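# Move the top plate from the tray stack to the table

## Task

Lift the uppermost plate from the stack inside the tray and set it down on the table so that no part of it extends beyond the blue tape outline. Every remaining plate must stay inside the tray with none resting on or hanging over a tray wall, and the tray must be left undisturbed. Everything has to stay put without the robot holding it. At the end, release suction and move the tool away.

## Robot and tools

Robot: one six-joint arm (UR12e-type) with a vacuum tool. The controlled point is the cup point, the centre of the suction cup's rim. The cup opens along the cup point's own +z axis. About 7 cm back from the rim the tool body and wrist camera widen to roughly 8 cm sideways, so keep that clearance from tray walls and other plates. The cup rim is 29 mm across.

Frames: reported positions use the scene frame. Its origin is on the table surface under the arm base, +z is up, and +y lies to the left when facing along +x. The base may be slightly tilted. Printed positions can be a little off, more so far from the base. Motion offsets, however, are expressed in the cup point's own axes, not the scene frame.

execute_actions(actions): actions is a list of actions. Each action is a table of up to 15 rows; each row lasts one control step of 1/30 s, and if there are fewer than 15 rows the last one repeats to fill the action. A row is 7 numbers, each from -1 to 1: dx, dy, dz, rx, ry, rz, suction. The first six are an offset of the cup point from where it was measured when that action began (for the first action of a call, the last pose reported in this scene), in the cup point's axes. Every row counts from that same starting pose, not from the row before. Scale: 1.0 equals 0.6 m for dx, dy, dz and 180 degrees for rotation; rx, ry, rz form a single rotation vector. Suction is a fraction of full vacuum (full is about 55 kPa under ambient); 0.05 or less switches it off, and it keeps its last value. A row may carry 6 extra numbers from 0 to 1 (13 total) scaling each joint's stiffness, base to wrist, lasting until changed. An empty list just reports state and images.

move(target, speed, stop_force, blocking): target is one row in the same layout, an offset from the pose shown in the latest result that includes one. The tool moves along a straight path toward it; the suction value is applied at the start. speed is in m/s, 0.002 to 0.5 (default 0.25), with rotation capped at twice that in rad/s. Paths take 0.5 to 10 s and are cut off at 10 s. The arm trails the path and may overshoot the requested speed, especially near full reach. Optional stop_force, 13 to 80 N, ends the path once the wrist sensor feels that much extra resistance along the direction of travel for two steps; the tool then backs up two steps and holds. Use it only with slow, non-rotating moves, not before 0.2 s into the scene, and omit it when lifting off something you are pressing on. blocking=false returns after 0.5 s while motion continues (not allowed with stop_force); then use wait or stop before sending anything new.

wait(seconds): 0 to 10 s, holding the last command; returns early if a running move finishes. stop(): brakes a running move; faster motion needs more room. zoom_image(camera, region): camera is cam_high, cam_low or cam_wrist; region is [x0, y0, x1, y1] in pixels of that 504x504 image, origin top-left, at most 504 on a side. read_manual: licence text only. finished_scene(scene): ends the scene with the given number, permanently; do it only after the arm has let go and backed off.

Motion limits: each step the commanded pose is clipped to 100 mm and 16 degrees from the measured pose, and the arm follows about 0.17 s behind. After a far target the arm may stop short, so send the remainder next. Position takes priority over orientation when both cannot be met. The elbow cannot fully straighten.

Results: a state line with cup point position (m), orientation quaternion (w, x, y, z), and linear/angular velocities; Joint positions; Wrist force and Wrist torque in the cup point's axes (offset up to about 5.5 N, noise about 3.4 N, saturating near 100 N; force on a surface points back into the arm; 'no reading' is normal at first); suction_measured and part_present; Hand target, the pose the controller is chasing; 'pose unreachable' if the clearance check altered a command. A move adds a 'move:' line: done, contact (stop_force ended it), held, off_target, moving or fault, plus limits such as paced (pose clipped) or held (some steps blocked), and distance to target.

Gripping: with suction on, press the rim flat onto a smooth surface so it seals all around; avoid edges, holes and seams. Sealed readings settle within 0.15 below the command; near 0 means no seal. part_present turns 1 at 0.50 and back to 0 below 0.45. Under vacuum the cup shortens by up to about 10 mm. To release, set the plate down so it rests, then turn suction off and lift at least 15 mm. If the cup grabs the table, switch suction off.

Avoid: hard or fast contact. The arm is stiff, so even slight overshoot into a firm surface can trigger a stop. A fault occurs at 150 N external force or at a joint's load limit (pan and lift 306, elbow 139, wrists 50.2 N m), freezing the arm for 10 s. Holding loads heats motors; warnings start at 70 °C and brakes lock at 85 °C. Do not drop, slam or knock anything, never push objects off the table, and do not bump the tray or other plates. Loose objects may occasionally be nudged by outside disturbances.

Each tool is called after ">>>" as name(argument=value, ...), one argument or row to a line, values as JSON.

## Session

>>> execute_actions(
  actions=[],
)

Scene clock: 0.00 s.
end_effector_position=(+0.6291, +0.0180, +0.3226) suction_measured=0.01 part_present=0 end_effector_quat_wxyz=(+0.001, -0.013, +1.000, -0.005) end_effector_velocity=(+0.000, +0.001, -0.000) end_effector_angular_velocity=(-0.000, -0.000, +0.002)
Joint positions: [-0.28  -1.556  2.142 -2.157 -1.57   2.86 ]
Joint velocities: [ 0.002  0.    -0.    -0.    -0.    -0.   ]
Motor temperatures (°C, as the motors report them): [22 21 22 29 29 31]
Wrist force (N, on the end effector, along its own x y z axes, offset not removed): no reading
Wrist torque (N m, same axes, about the end effector's origin, offset not removed): no reading
Hand target: +0.629, +0.018, +0.323; +0.001, -0.013, +1.000, -0.005
Joint stiffness scale: [1. 1. 1. 1. 1. 1.]
camera_calibration (this result's frames):
cam_wrist: T_world_to_cam=[[0.0459726, -0.998906, 0.00861648, -0.00942983], [-0.931331, -0.0397401, 0.361999, 0.478154], [-0.36126, -0.0246668, -0.932139, 0.631084], [0, 0, 0, 1]] pos_world=[0.673739, 0.0251492, 0.415248]

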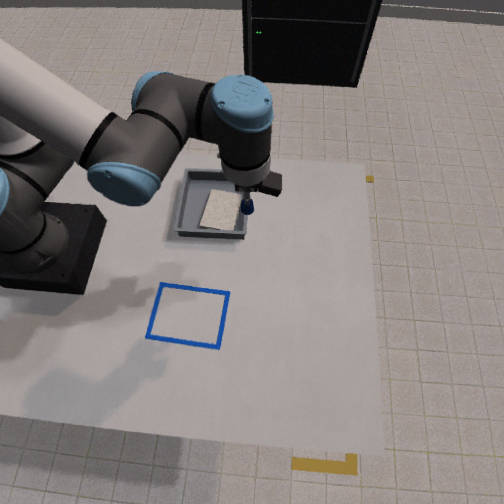

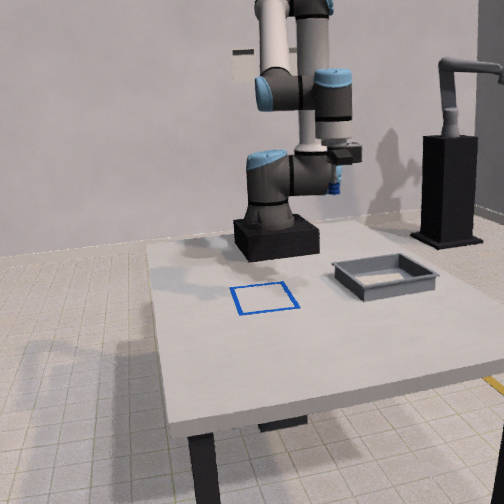

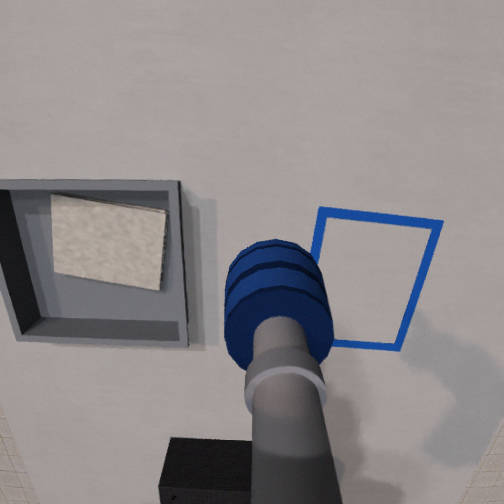

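>>> zoom_image(
  camera="cam_wrist",
  region=[0, 160, 220, 360],
)

>>> zoom_image(
  camera="cam_high",
  region=[130, 160, 270, 360],
)

>>> zoom_image(
  camera="cam_low",
  region=[320, 240, 450, 310],
)

Region (0, 160, 220, 360) of cam_wrist's 504x504 image, scaled by 2.291, with more detail than that image has; it fills the top 458 rows of this view, and the rest is white.

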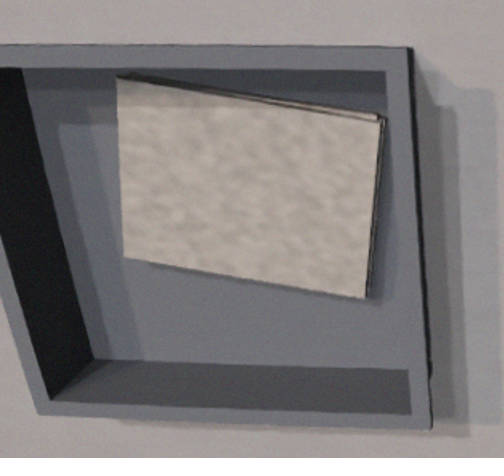

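Region (130, 160, 270, 360) of cam_high's 504x504 image, scaled by 2.520, with more detail than that image has; it fills the left 353 columns of this view, and the rest is white.

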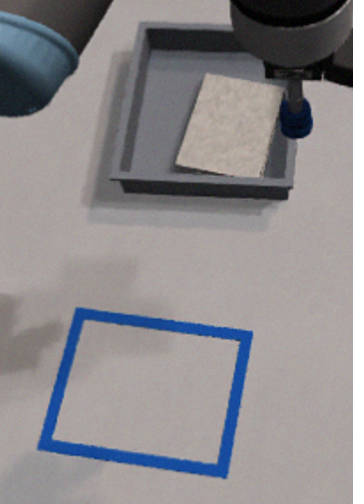

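Region (320, 240, 450, 310) of cam_low's 504x504 image, scaled by 3.877, with more detail than that image has; it fills the top 271 rows of this view, and the rest is white.

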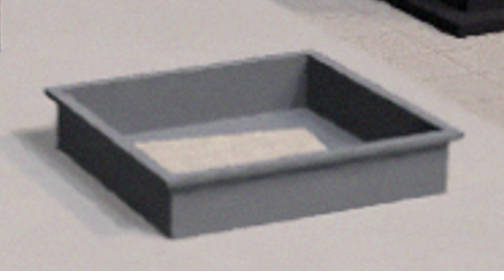

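>>> move(
  target=[0.172, 0.327, 0.455, -0.003, 0.002, -0.333, 0],
  speed=0.4,
)

Scene clock: 21.97 s.
end_effector_position=(+0.5234, +0.2071, +0.0486) suction_measured=0.01 part_present=0 end_effector_quat_wxyz=(-0.004, -0.509, +0.861, -0.002) end_effector_velocity=(+0.001, +0.002, +0.001) end_effector_angular_velocity=(+0.001, -0.009, +0.007)
Joint positions: [ 0.036 -1.181  2.424 -2.806 -1.566  2.135]
Joint velocities: [ 0.004 -0.    -0.    -0.009  0.    -0.003]
Motor temperatures (°C, as the motors report them): [22 21 22 29 29 31]
Wrist force (N, on the end effector, along its own x y z axes, offset not removed): [0.3 -0.7 0.6]
Wrist torque (N m, same axes, about the end effector's origin, offset not removed): [-0.24 -0.14 0.04]
Hand target: +0.522, +0.209, +0.047; -0.005, -0.511, +0.860, -0.001
Off the commanded pose: 0.003 m, 0 deg.
Joint stiffness scale: [1. 1. 1. 1. 1. 1.]
move: done
camera_calibration (this result's frames):
cam_wrist: T_world_to_cam=[[0.88575, -0.464147, -0.003855, -0.363061], [-0.429546, -0.82281, 0.37212, 0.385405], [-0.17589, -0.32795, -0.928176, 0.307725], [0, 0, 0, 1]] pos_world=[0.541257, 0.24952, 0.140807]

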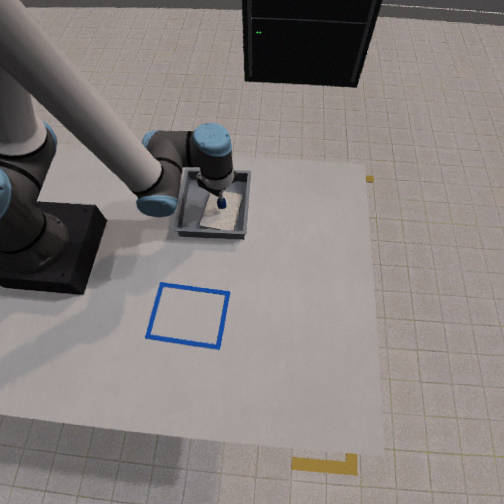

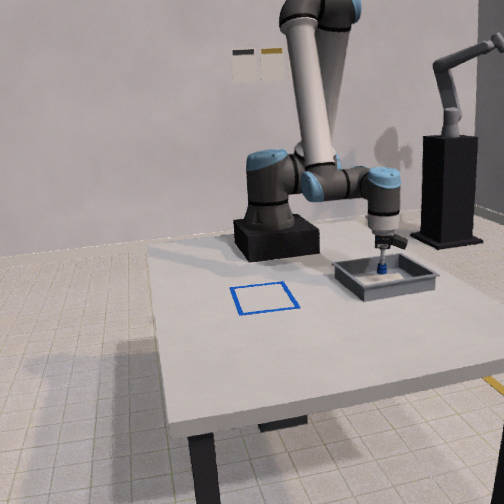

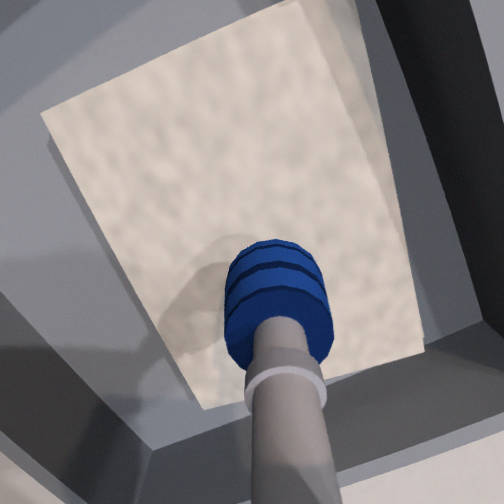

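>>> move(
  target=[0, 0.005, 0.064, 0, -0.002, 0, 0.3],
  speed=0.035,
  stop_force=13,
)

Scene clock: 27.27 s.
end_effector_position=(+0.5233, +0.2077, +0.0119) suction_measured=0.29 part_present=0 end_effector_quat_wxyz=(-0.001, -0.509, +0.861, -0.001) end_effector_velocity=(+0.002, +0.001, +0.001) end_effector_angular_velocity=(+0.001, -0.011, +0.001)
Joint positions: [ 0.037 -1.092  2.428 -2.905 -1.562  2.135]
Joint velocities: [ 0.002 -0.    -0.    -0.011  0.001  0.001]
Motor temperatures (°C, as the motors report them): [22 21 22 29 29 31]
Wrist force (N, on the end effector, along its own x y z axes, offset not removed): [1.2 -3.3 2.0]
Wrist torque (N m, same axes, about the end effector's origin, offset not removed): [-0.64 -0.14 -0.03]
Hand target: +0.521, +0.208, +0.010; -0.002, -0.509, +0.861, -0.000
Off the commanded pose: 0.003 m, 0 deg.
Joint stiffness scale: [1. 1. 1. 1. 1. 1.]
move: done
camera_calibration (this result's frames):
cam_wrist: T_world_to_cam=[[0.885805, -0.464057, -0.000624617, -0.362889], [-0.431661, -0.82446, 0.365969, 0.40109], [-0.170345, -0.323908, -0.930627, 0.270111], [0, 0, 0, 1]] pos_world=[0.540597, 0.249773, 0.10436]

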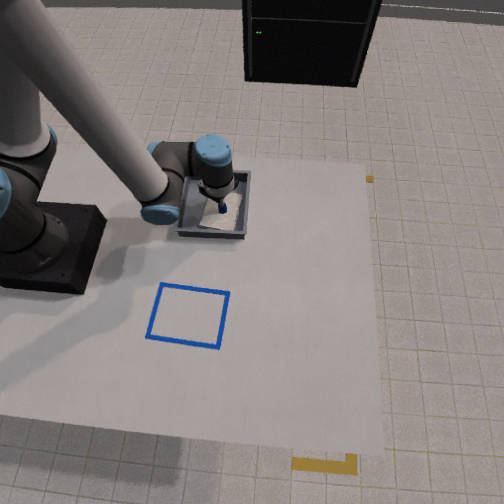

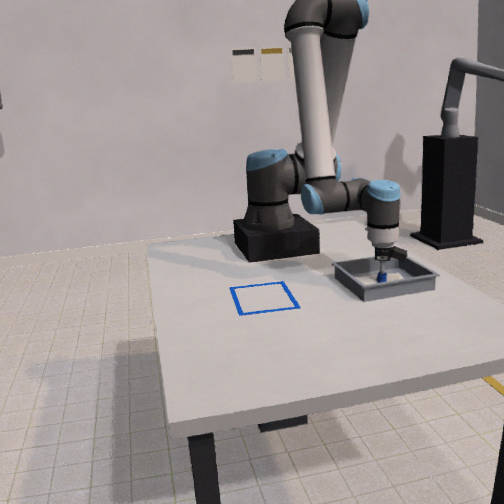

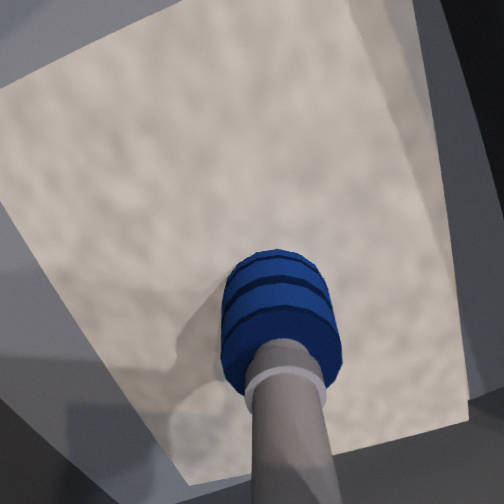

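>>> move(
  target=[0, 0.008, -0.035, 0, 0, 0, 0.3],
  speed=0.04,
)

>>> zoom_image(
  camera="cam_low",
  region=[330, 245, 440, 305],
)

>>> zoom_image(
  camera="cam_high",
  region=[180, 170, 260, 245],
)

Scene clock: 32.30 s.
end_effector_position=(+0.5225, +0.2090, +0.0326) suction_measured=0.29 part_present=0 end_effector_quat_wxyz=(+0.001, -0.508, +0.861, -0.002) end_effector_velocity=(-0.004, -0.001, -0.002) end_effector_angular_velocity=(-0.000, +0.013, -0.004)
Joint positions: [ 0.039 -1.142  2.43  -2.86  -1.562  2.138]
Joint velocities: [-0.002 -0.     0.002  0.011  0.001  0.001]
Motor temperatures (°C, as the motors report them): [22 21 22 29 29 31]
Wrist force (N, on the end effector, along its own x y z axes, offset not removed): [2.5 0.2 2.6]
Wrist torque (N m, same axes, about the end effector's origin, offset not removed): [-0.30 -0.36 -0.07]
Hand target: +0.519, +0.210, +0.033; -0.001, -0.509, +0.861, -0.001
Off the commanded pose: 0.004 m, 0 deg.
Joint stiffness scale: [1. 1. 1. 1. 1. 1.]
move: off_target
camera_calibration (this result's frames):
cam_wrist: T_world_to_cam=[[0.885072, -0.465449, 0.00205553, -0.360916], [-0.434115, -0.823879, 0.364373, 0.395445], [-0.167903, -0.323388, -0.931251, 0.288332], [0, 0, 0, 1]] pos_world=[0.539517, 0.251054, 0.125162]

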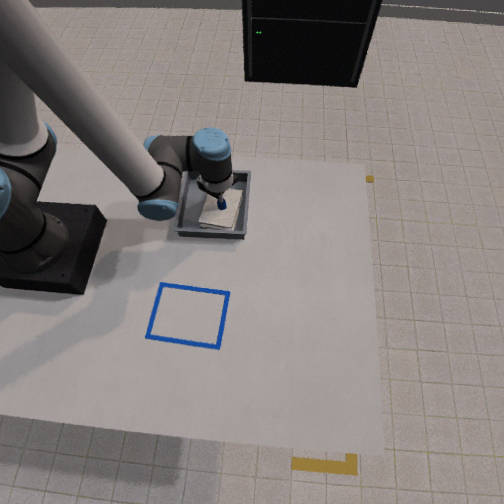

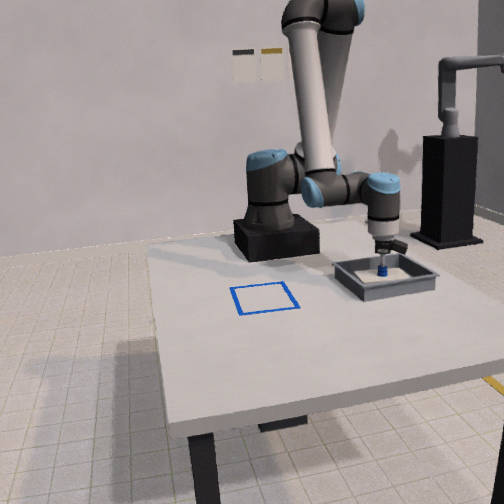

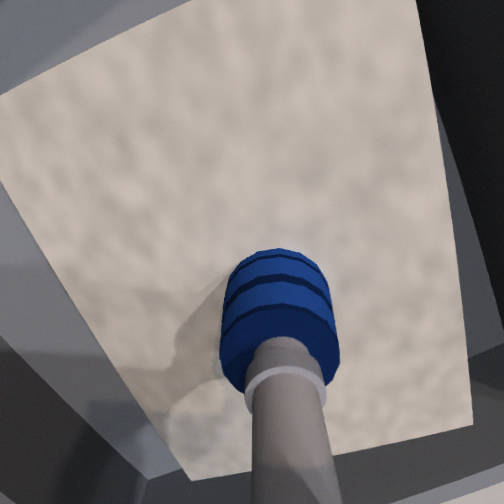

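Region (330, 245, 440, 305) of cam_low's 504x504 image, scaled by 4.582, with more detail than that image has; it fills the top 275 rows of this view, and the rest is white.

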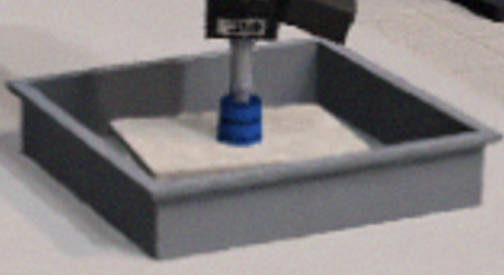

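Region (180, 170, 260, 245) of cam_high's 504x504 image, scaled by 6.300, with more detail than that image has; it fills the top 472 rows of this view, and the rest is white.

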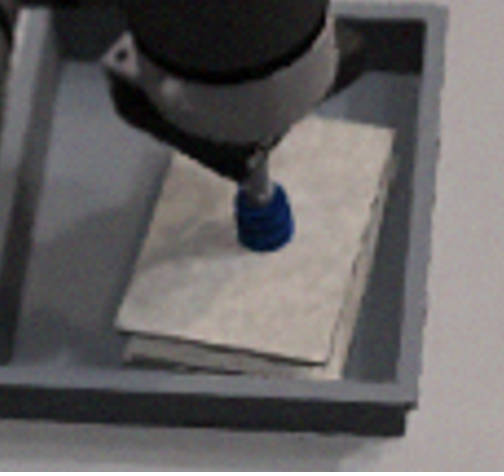

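>>> move(
  target=[0, 0.005, -0.105, 0, 0, 0, 1],
  speed=0.12,
)

>>> zoom_image(
  camera="cam_low",
  region=[340, 230, 430, 290],
)

>>> zoom_image(
  camera="cam_high",
  region=[180, 165, 260, 245],
)

Scene clock: 36.20 s.
end_effector_position=(+0.5177, +0.2094, +0.0939) suction_measured=0.98 part_present=1 end_effector_quat_wxyz=(-0.000, -0.508, +0.862, -0.001) end_effector_velocity=(-0.003, +0.000, -0.001) end_effector_angular_velocity=(-0.002, +0.010, +0.001)
Joint positions: [ 0.039 -1.29   2.427 -2.707 -1.562  2.14 ]
Joint velocities: [ 0.001 -0.     0.     0.01  -0.001  0.   ]
Motor temperatures (°C, as the motors report them): [22 21 22 29 29 31]
Wrist force (N, on the end effector, along its own x y z axes, offset not removed): [5.6 0.6 1.6]
Wrist torque (N m, same axes, about the end effector's origin, offset not removed): [-0.20 -0.69 0.11]
Hand target: +0.520, +0.211, +0.096; +0.001, -0.508, +0.861, -0.002
Off the commanded pose: 0.003 m, 0 deg.
Joint stiffness scale: [1. 1. 1. 1. 1. 1.]
move: done
camera_calibration (this result's frames):
cam_wrist: T_world_to_cam=[[0.884399, -0.466731, -0.000154725, -0.355844], [-0.434365, -0.823191, 0.365626, 0.371242], [-0.170777, -0.323293, -0.930762, 0.346194], [0, 0, 0, 1]] pos_world=[0.535085, 0.251442, 0.186433]

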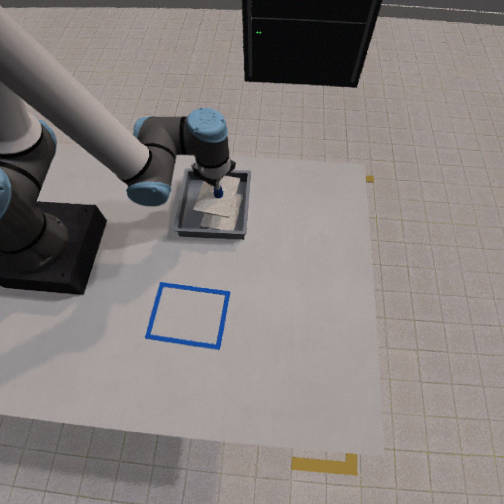

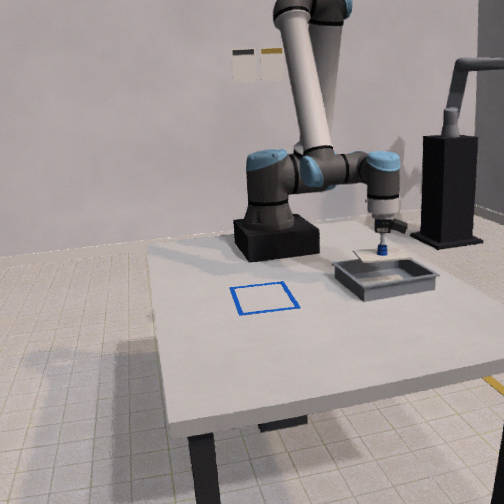

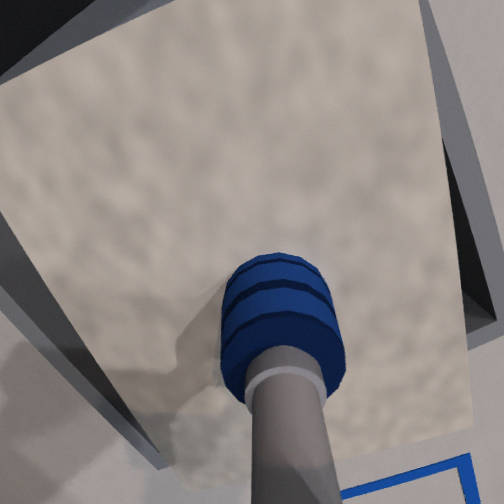

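Region (340, 230, 430, 290) of cam_low's 504x504 image, scaled by 5.600, with more detail than that image has.

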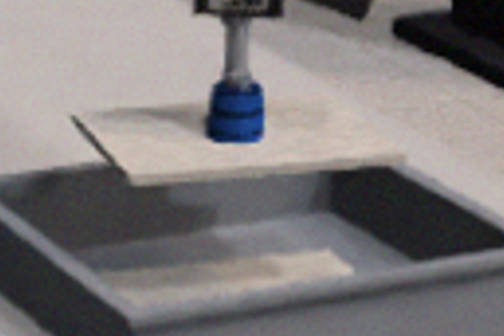

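Region (180, 165, 260, 245) of cam_high's 504x504 image, scaled by 6.300, with more detail than that image has.

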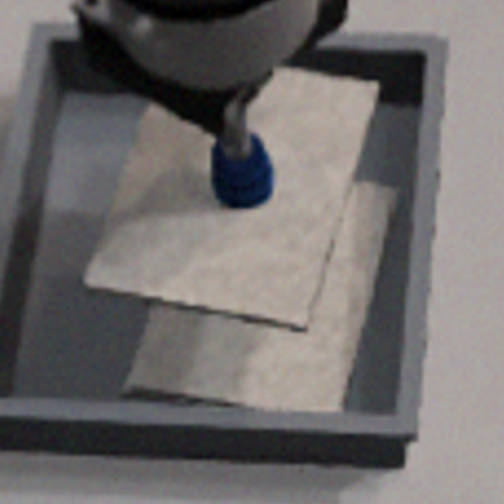

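>>> zoom_image(
  camera="cam_low",
  region=[348, 244, 384, 270],
)

>>> zoom_image(
  camera="cam_low",
  region=[384, 244, 420, 270],
)

>>> zoom_image(
  camera="cam_high",
  region=[190, 190, 250, 235],
)

Region (348, 244, 384, 270) of cam_low's 504x504 image, scaled by 14.000, with more detail than that image has.

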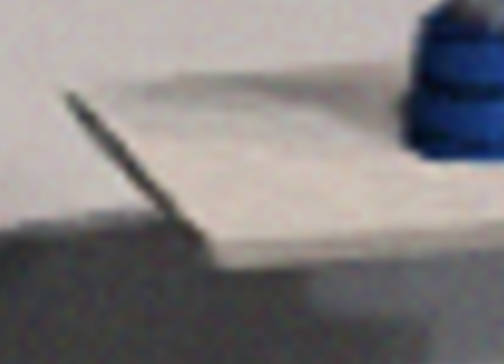

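Region (384, 244, 420, 270) of cam_low's 504x504 image, scaled by 14.000, with more detail than that image has.

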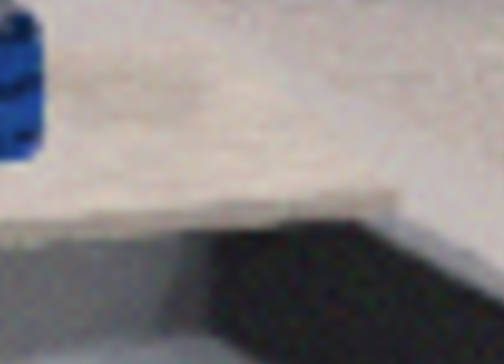

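Region (190, 190, 250, 235) of cam_high's 504x504 image, scaled by 8.400, with more detail than that image has; it fills the top 378 rows of this view, and the rest is white.

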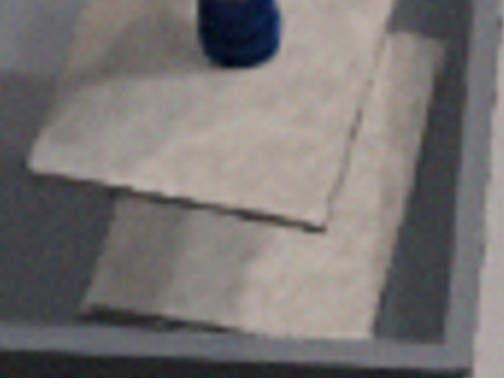

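>>> zoom_image(
  camera="cam_wrist",
  region=[400, 260, 504, 460],
)

>>> zoom_image(
  camera="cam_wrist",
  region=[0, 0, 200, 120],
)

Region (400, 260, 504, 460) of cam_wrist's 504x504 image, scaled by 2.520, with more detail than that image has; it fills the left 262 columns of this view, and the rest is white.

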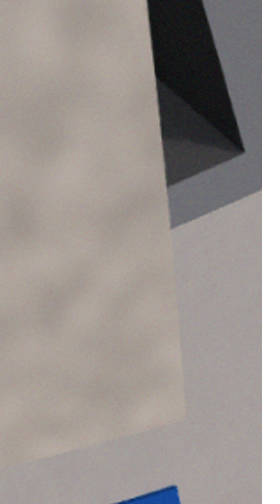

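Region (0, 0, 200, 120) of cam_wrist's 504x504 image, scaled by 2.520, with more detail than that image has; it fills the top 302 rows of this view, and the rest is white.

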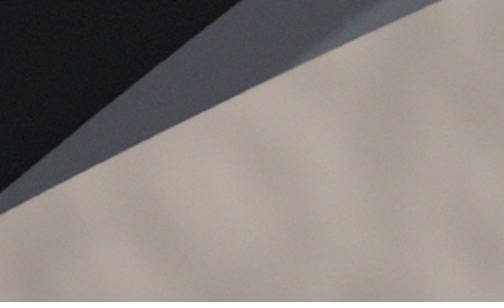

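>>> move(
  target=[0.558, -0.213, 0.057, 0, 0, 0.472, 1],
  speed=0.4,
)

>>> zoom_image(
  camera="cam_high",
  region=[120, 160, 270, 360],
)

>>> zoom_image(
  camera="cam_low",
  region=[215, 250, 315, 325],
)

Scene clock: 50.87 s.
end_effector_position=(+0.4652, -0.1425, +0.0608) suction_measured=0.99 part_present=1 end_effector_quat_wxyz=(-0.000, +0.204, +0.979, -0.000) end_effector_velocity=(+0.000, -0.000, +0.000) end_effector_angular_velocity=(-0.001, -0.001, -0.016)
Joint positions: [-0.691 -1.268  2.568 -2.862 -1.564  2.887]
Joint velocities: [ 0.     0.    -0.    -0.001 -0.     0.017]
Motor temperatures (°C, as the motors report them): [22 21 22 29 29 31]
Wrist force (N, on the end effector, along its own x y z axes, offset not removed): [2.3 0.1 -3.5]
Wrist torque (N m, same axes, about the end effector's origin, offset not removed): [-0.27 -0.46 0.13]
Hand target: +0.467, -0.146, +0.061; +0.001, +0.207, +0.978, -0.001
Off the commanded pose: 0.004 m, 0 deg.
Joint stiffness scale: [1. 1. 1. 1. 1. 1.]
move: off_target
camera_calibration (this result's frames):
cam_wrist: T_world_to_cam=[[-0.381837, -0.924228, -0.00193827, 0.0502976], [-0.861183, 0.355028, 0.363756, 0.437383], [-0.335506, 0.140565, -0.931492, 0.335389], [0, 0, 0, 1]] pos_world=[0.508398, -0.155941, 0.153409]

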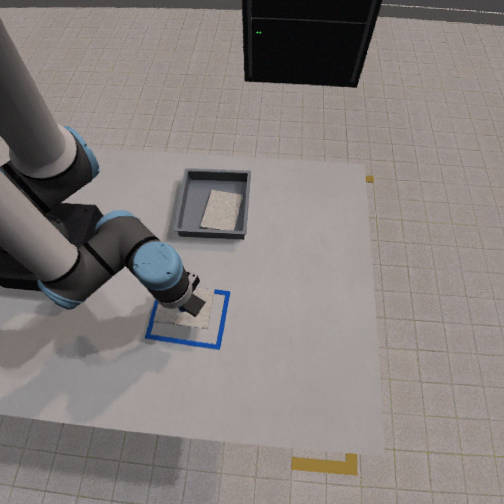

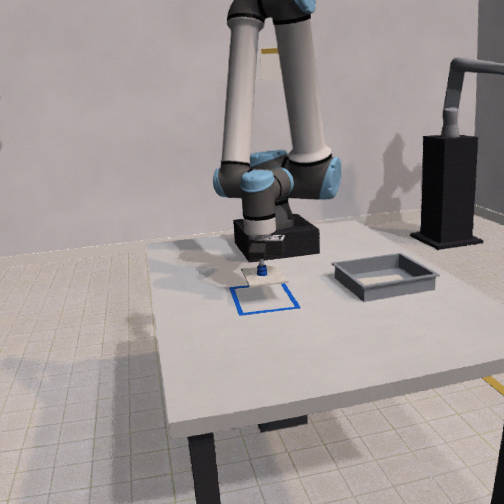

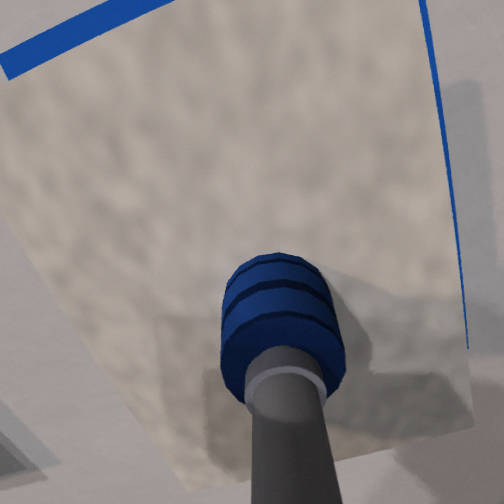

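Region (120, 160, 270, 360) of cam_high's 504x504 image, scaled by 2.520, with more detail than that image has; it fills the left 378 columns of this view, and the rest is white.

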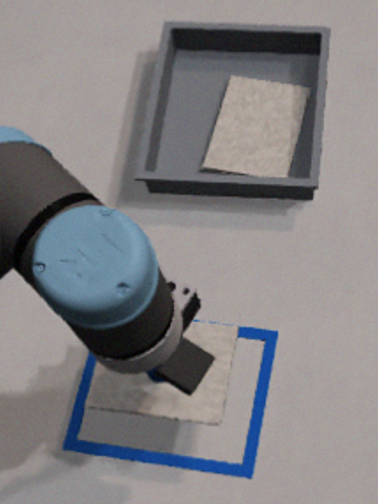

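Region (215, 250, 315, 325) of cam_low's 504x504 image, scaled by 5.040, with more detail than that image has; it fills the top 378 rows of this view, and the rest is white.

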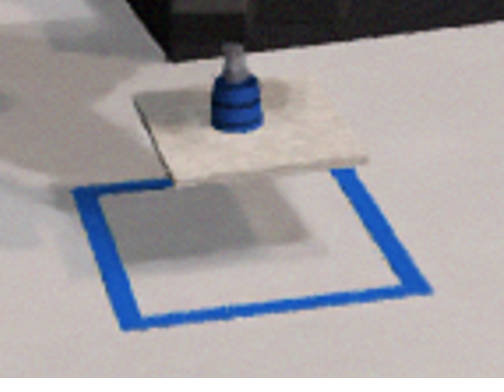

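>>> move(
  target=[-0.011, -0.004, 0.091, 0, 0, 0, 1],
  speed=0.12,
)

>>> move(
  target=[0, 0, 0.035, 0, 0, 0, 1],
  speed=0.014,
  stop_force=13,
)

Scene clock: 55.87 s.
end_effector_position=(+0.4679, -0.1455, +0.0062) suction_measured=1.00 part_present=1 end_effector_quat_wxyz=(-0.002, +0.205, +0.979, +0.001) end_effector_velocity=(+0.002, -0.000, +0.001) end_effector_angular_velocity=(-0.004, -0.005, +0.001)
Joint positions: [-0.692 -1.106  2.562 -3.015 -1.564  2.887]
Joint velocities: [ 0.002  0.     0.    -0.007 -0.     0.001]
Motor temperatures (°C, as the motors report them): [22 21 22 29 29 31]
Wrist force (N, on the end effector, along its own x y z axes, offset not removed): [0.4 0.1 0.0]
Wrist torque (N m, same axes, about the end effector's origin, offset not removed): [-0.15 -0.13 0.06]
Hand target: +0.470, -0.147, +0.006; -0.000, +0.204, +0.979, -0.000
Off the commanded pose: 0.003 m, 0 deg.
Joint stiffness scale: [1. 1. 1. 1. 1. 1.]
move: done
camera_calibration (this result's frames):
cam_wrist: T_world_to_cam=[[-0.382326, -0.924023, -0.00281137, 0.0487339], [-0.860012, 0.354724, 0.366811, 0.460071], [-0.337944, 0.142659, -0.930291, 0.287323], [0, 0, 0, 1]] pos_world=[0.511398, -0.159156, 0.0986721]

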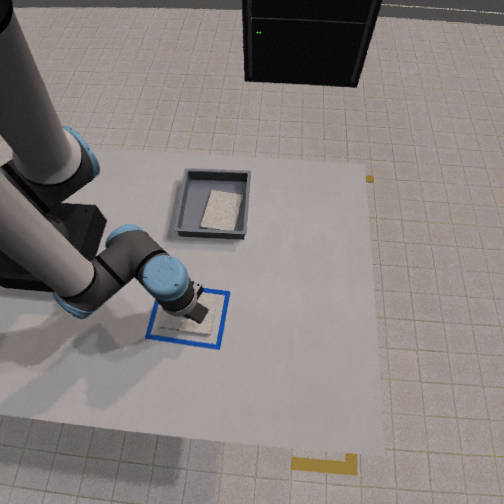

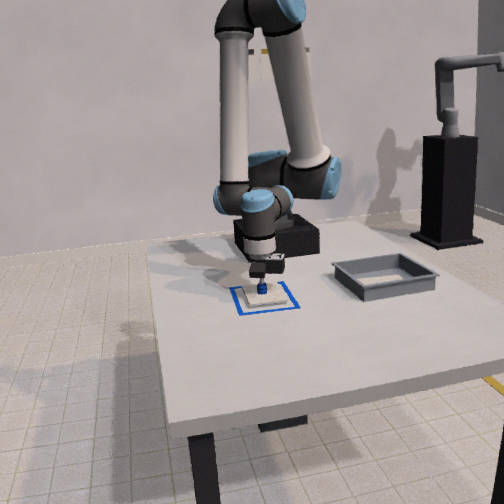

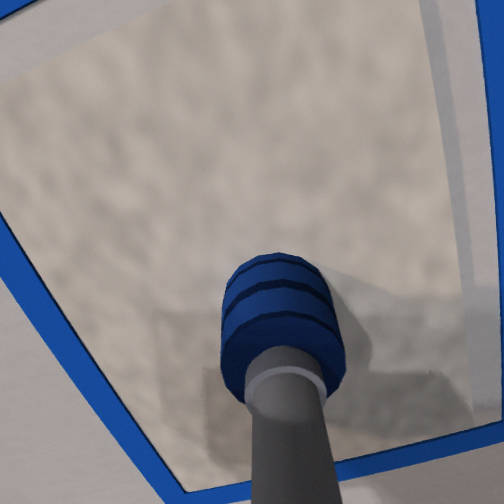

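Scene clock: 57.17 s.
end_effector_position=(+0.4678, -0.1456, -0.0048) suction_measured=0.98 part_present=1 end_effector_quat_wxyz=(-0.000, +0.205, +0.979, +0.000) end_effector_velocity=(-0.001, -0.000, -0.000) end_effector_angular_velocity=(+0.002, +0.003, -0.003)
Joint positions: [-0.692 -1.072  2.562 -3.051 -1.564  2.887]
Joint velocities: [-0.002 -0.001  0.     0.004 -0.     0.001]
Motor temperatures (°C, as the motors report them): [22 21 22 29 29 31]
Wrist force (N, on the end effector, along its own x y z axes, offset not removed): [3.4 -4.3 -6.2]
Wrist torque (N m, same axes, about the end effector's origin, offset not removed): [-0.88 -0.36 -0.06]
Hand target: +0.467, -0.145, -0.005; -0.002, +0.205, +0.979, +0.001
Off the commanded pose: 0.010 m, 0 deg.
Joint stiffness scale: [1. 1. 1. 1. 1. 1.]
move: contact
camera_calibration (this result's frames):
cam_wrist: T_world_to_cam=[[-0.382301, -0.924036, -0.00204964, 0.0486298], [-0.860825, 0.355341, 0.364299, 0.464487], [-0.335897, 0.141036, -0.93128, 0.275863], [0, 0, 0, 1]] pos_world=[0.511095, -0.159022, 0.0877935]

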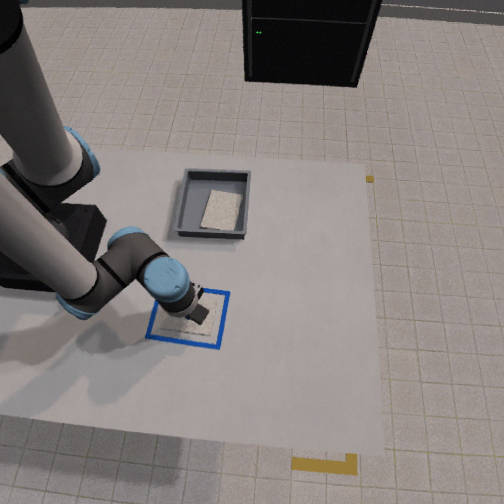

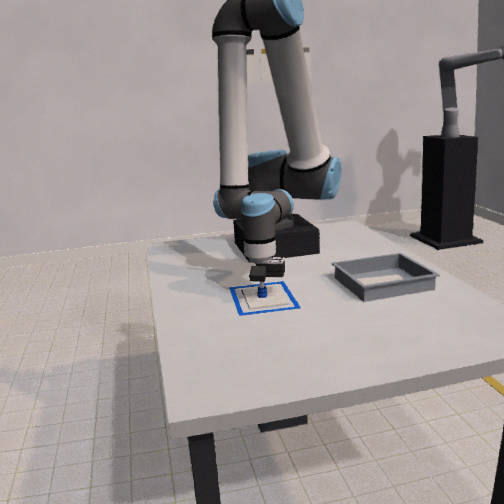

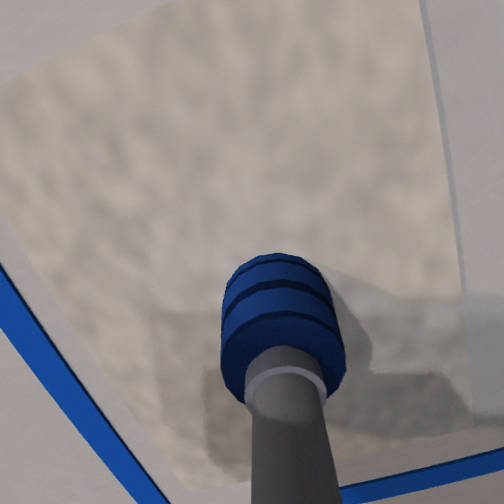

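>>> execute_actions(
  actions=[
    [[0,0,0,0,0,0,0]],
  ],
)

>>> move(
  target=[0, 0, -0.28, 0, 0, 0, 0],
  speed=0.3,
)

Scene clock: 59.10 s.
end_effector_position=(+0.4680, -0.1457, -0.0042) suction_measured=0.01 part_present=0 end_effector_quat_wxyz=(-0.000, +0.205, +0.979, -0.000) end_effector_velocity=(+0.001, +0.001, +0.000) end_effector_angular_velocity=(-0.001, -0.002, +0.003)
Joint positions: [-0.692 -1.074  2.562 -3.05  -1.564  2.887]
Joint velocities: [ 0.002 -0.    -0.    -0.002  0.    -0.001]
Motor temperatures (°C, as the motors report them): [22 21 22 29 29 31]
Wrist force (N, on the end effector, along its own x y z axes, offset not removed): [3.2 -0.3 -6.1]
Wrist torque (N m, same axes, about the end effector's origin, offset not removed): [-0.26 -0.16 0.05]
Hand target: +0.468, -0.146, -0.005; -0.000, +0.205, +0.979, +0.000
Off the commanded pose: 0.001 m, 0 deg.
Joint stiffness scale: [1. 1. 1. 1. 1. 1.]
camera_calibration (this result's frames):
cam_wrist: T_world_to_cam=[[-0.382295, -0.924038, -0.00187402, 0.0485779], [-0.861012, 0.355482, 0.363719, 0.464565], [-0.335424, 0.140662, -0.931507, 0.276196], [0, 0, 0, 1]] pos_world=[0.51121, -0.159107, 0.0883979]

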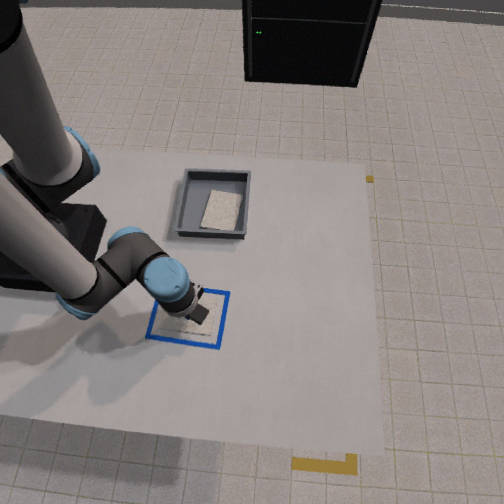

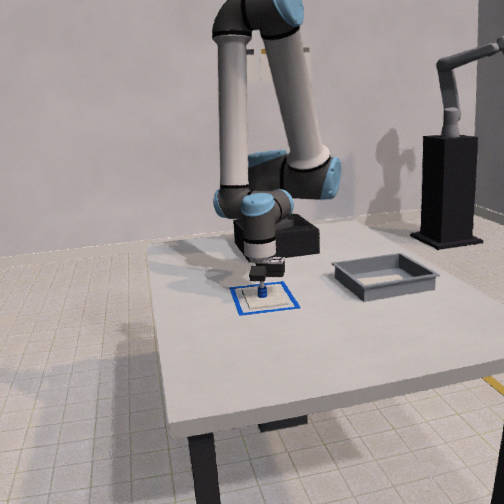

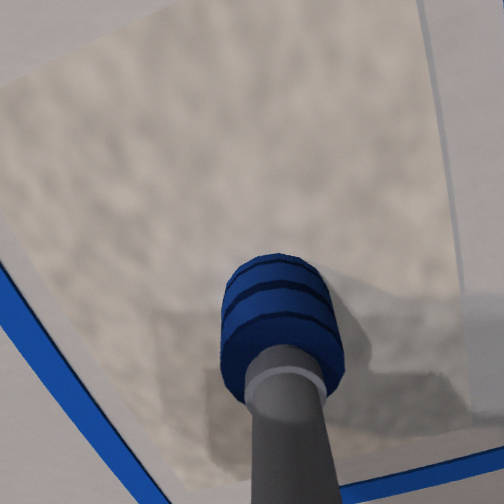

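Scene clock: 60.47 s.
end_effector_position=(+0.4665, -0.1429, +0.1624) suction_measured=0.01 part_present=0 end_effector_quat_wxyz=(-0.001, +0.204, +0.979, +0.000) end_effector_velocity=(-0.000, -0.001, +0.001) end_effector_angular_velocity=(+0.006, +0.008, -0.001)
Joint positions: [-0.692 -1.534  2.52  -2.546 -1.564  2.885]
Joint velocities: [-0.002 -0.    -0.005  0.015 -0.    -0.001]
Motor temperatures (°C, as the motors report them): [22 21 22 29 29 31]
Wrist force (N, on the end effector, along its own x y z axes, offset not removed): [2.8 1.7 0.2]
Wrist torque (N m, same axes, about the end effector's origin, offset not removed): [-0.05 -0.47 0.26]
Hand target: +0.468, -0.146, +0.164; -0.000, +0.205, +0.979, -0.000
Off the commanded pose: 0.003 m, 0 deg.
Joint stiffness scale: [1. 1. 1. 1. 1. 1.]
move: done
camera_calibration (this result's frames):
cam_wrist: T_world_to_cam=[[-0.380751, -0.924674, -0.00241802, 0.0501574], [-0.861035, 0.353591, 0.365502, 0.401179], [-0.337116, 0.141247, -0.930807, 0.431236], [0, 0, 0, 1]] pos_world=[0.509903, -0.156385, 0.254887]

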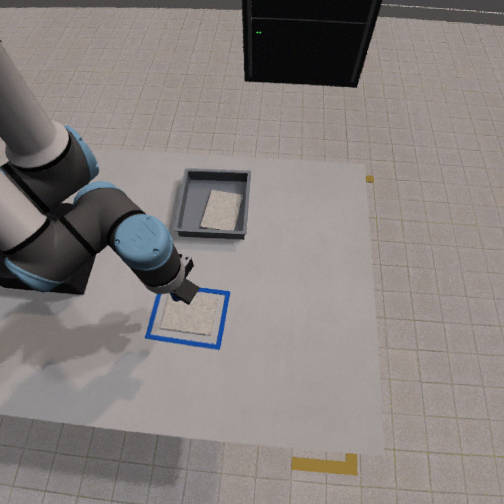

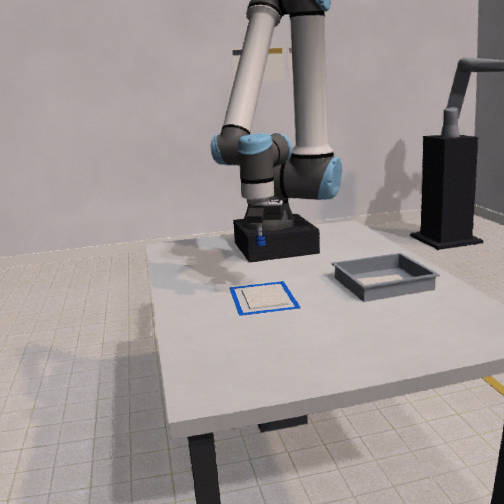

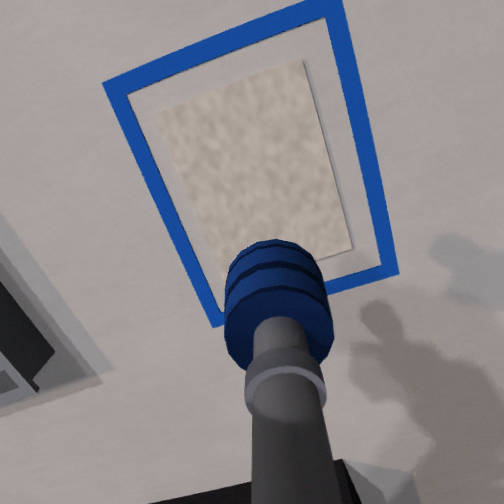

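>>> finished_scene(
  scene=2,
)

The scene is finished: the task was done.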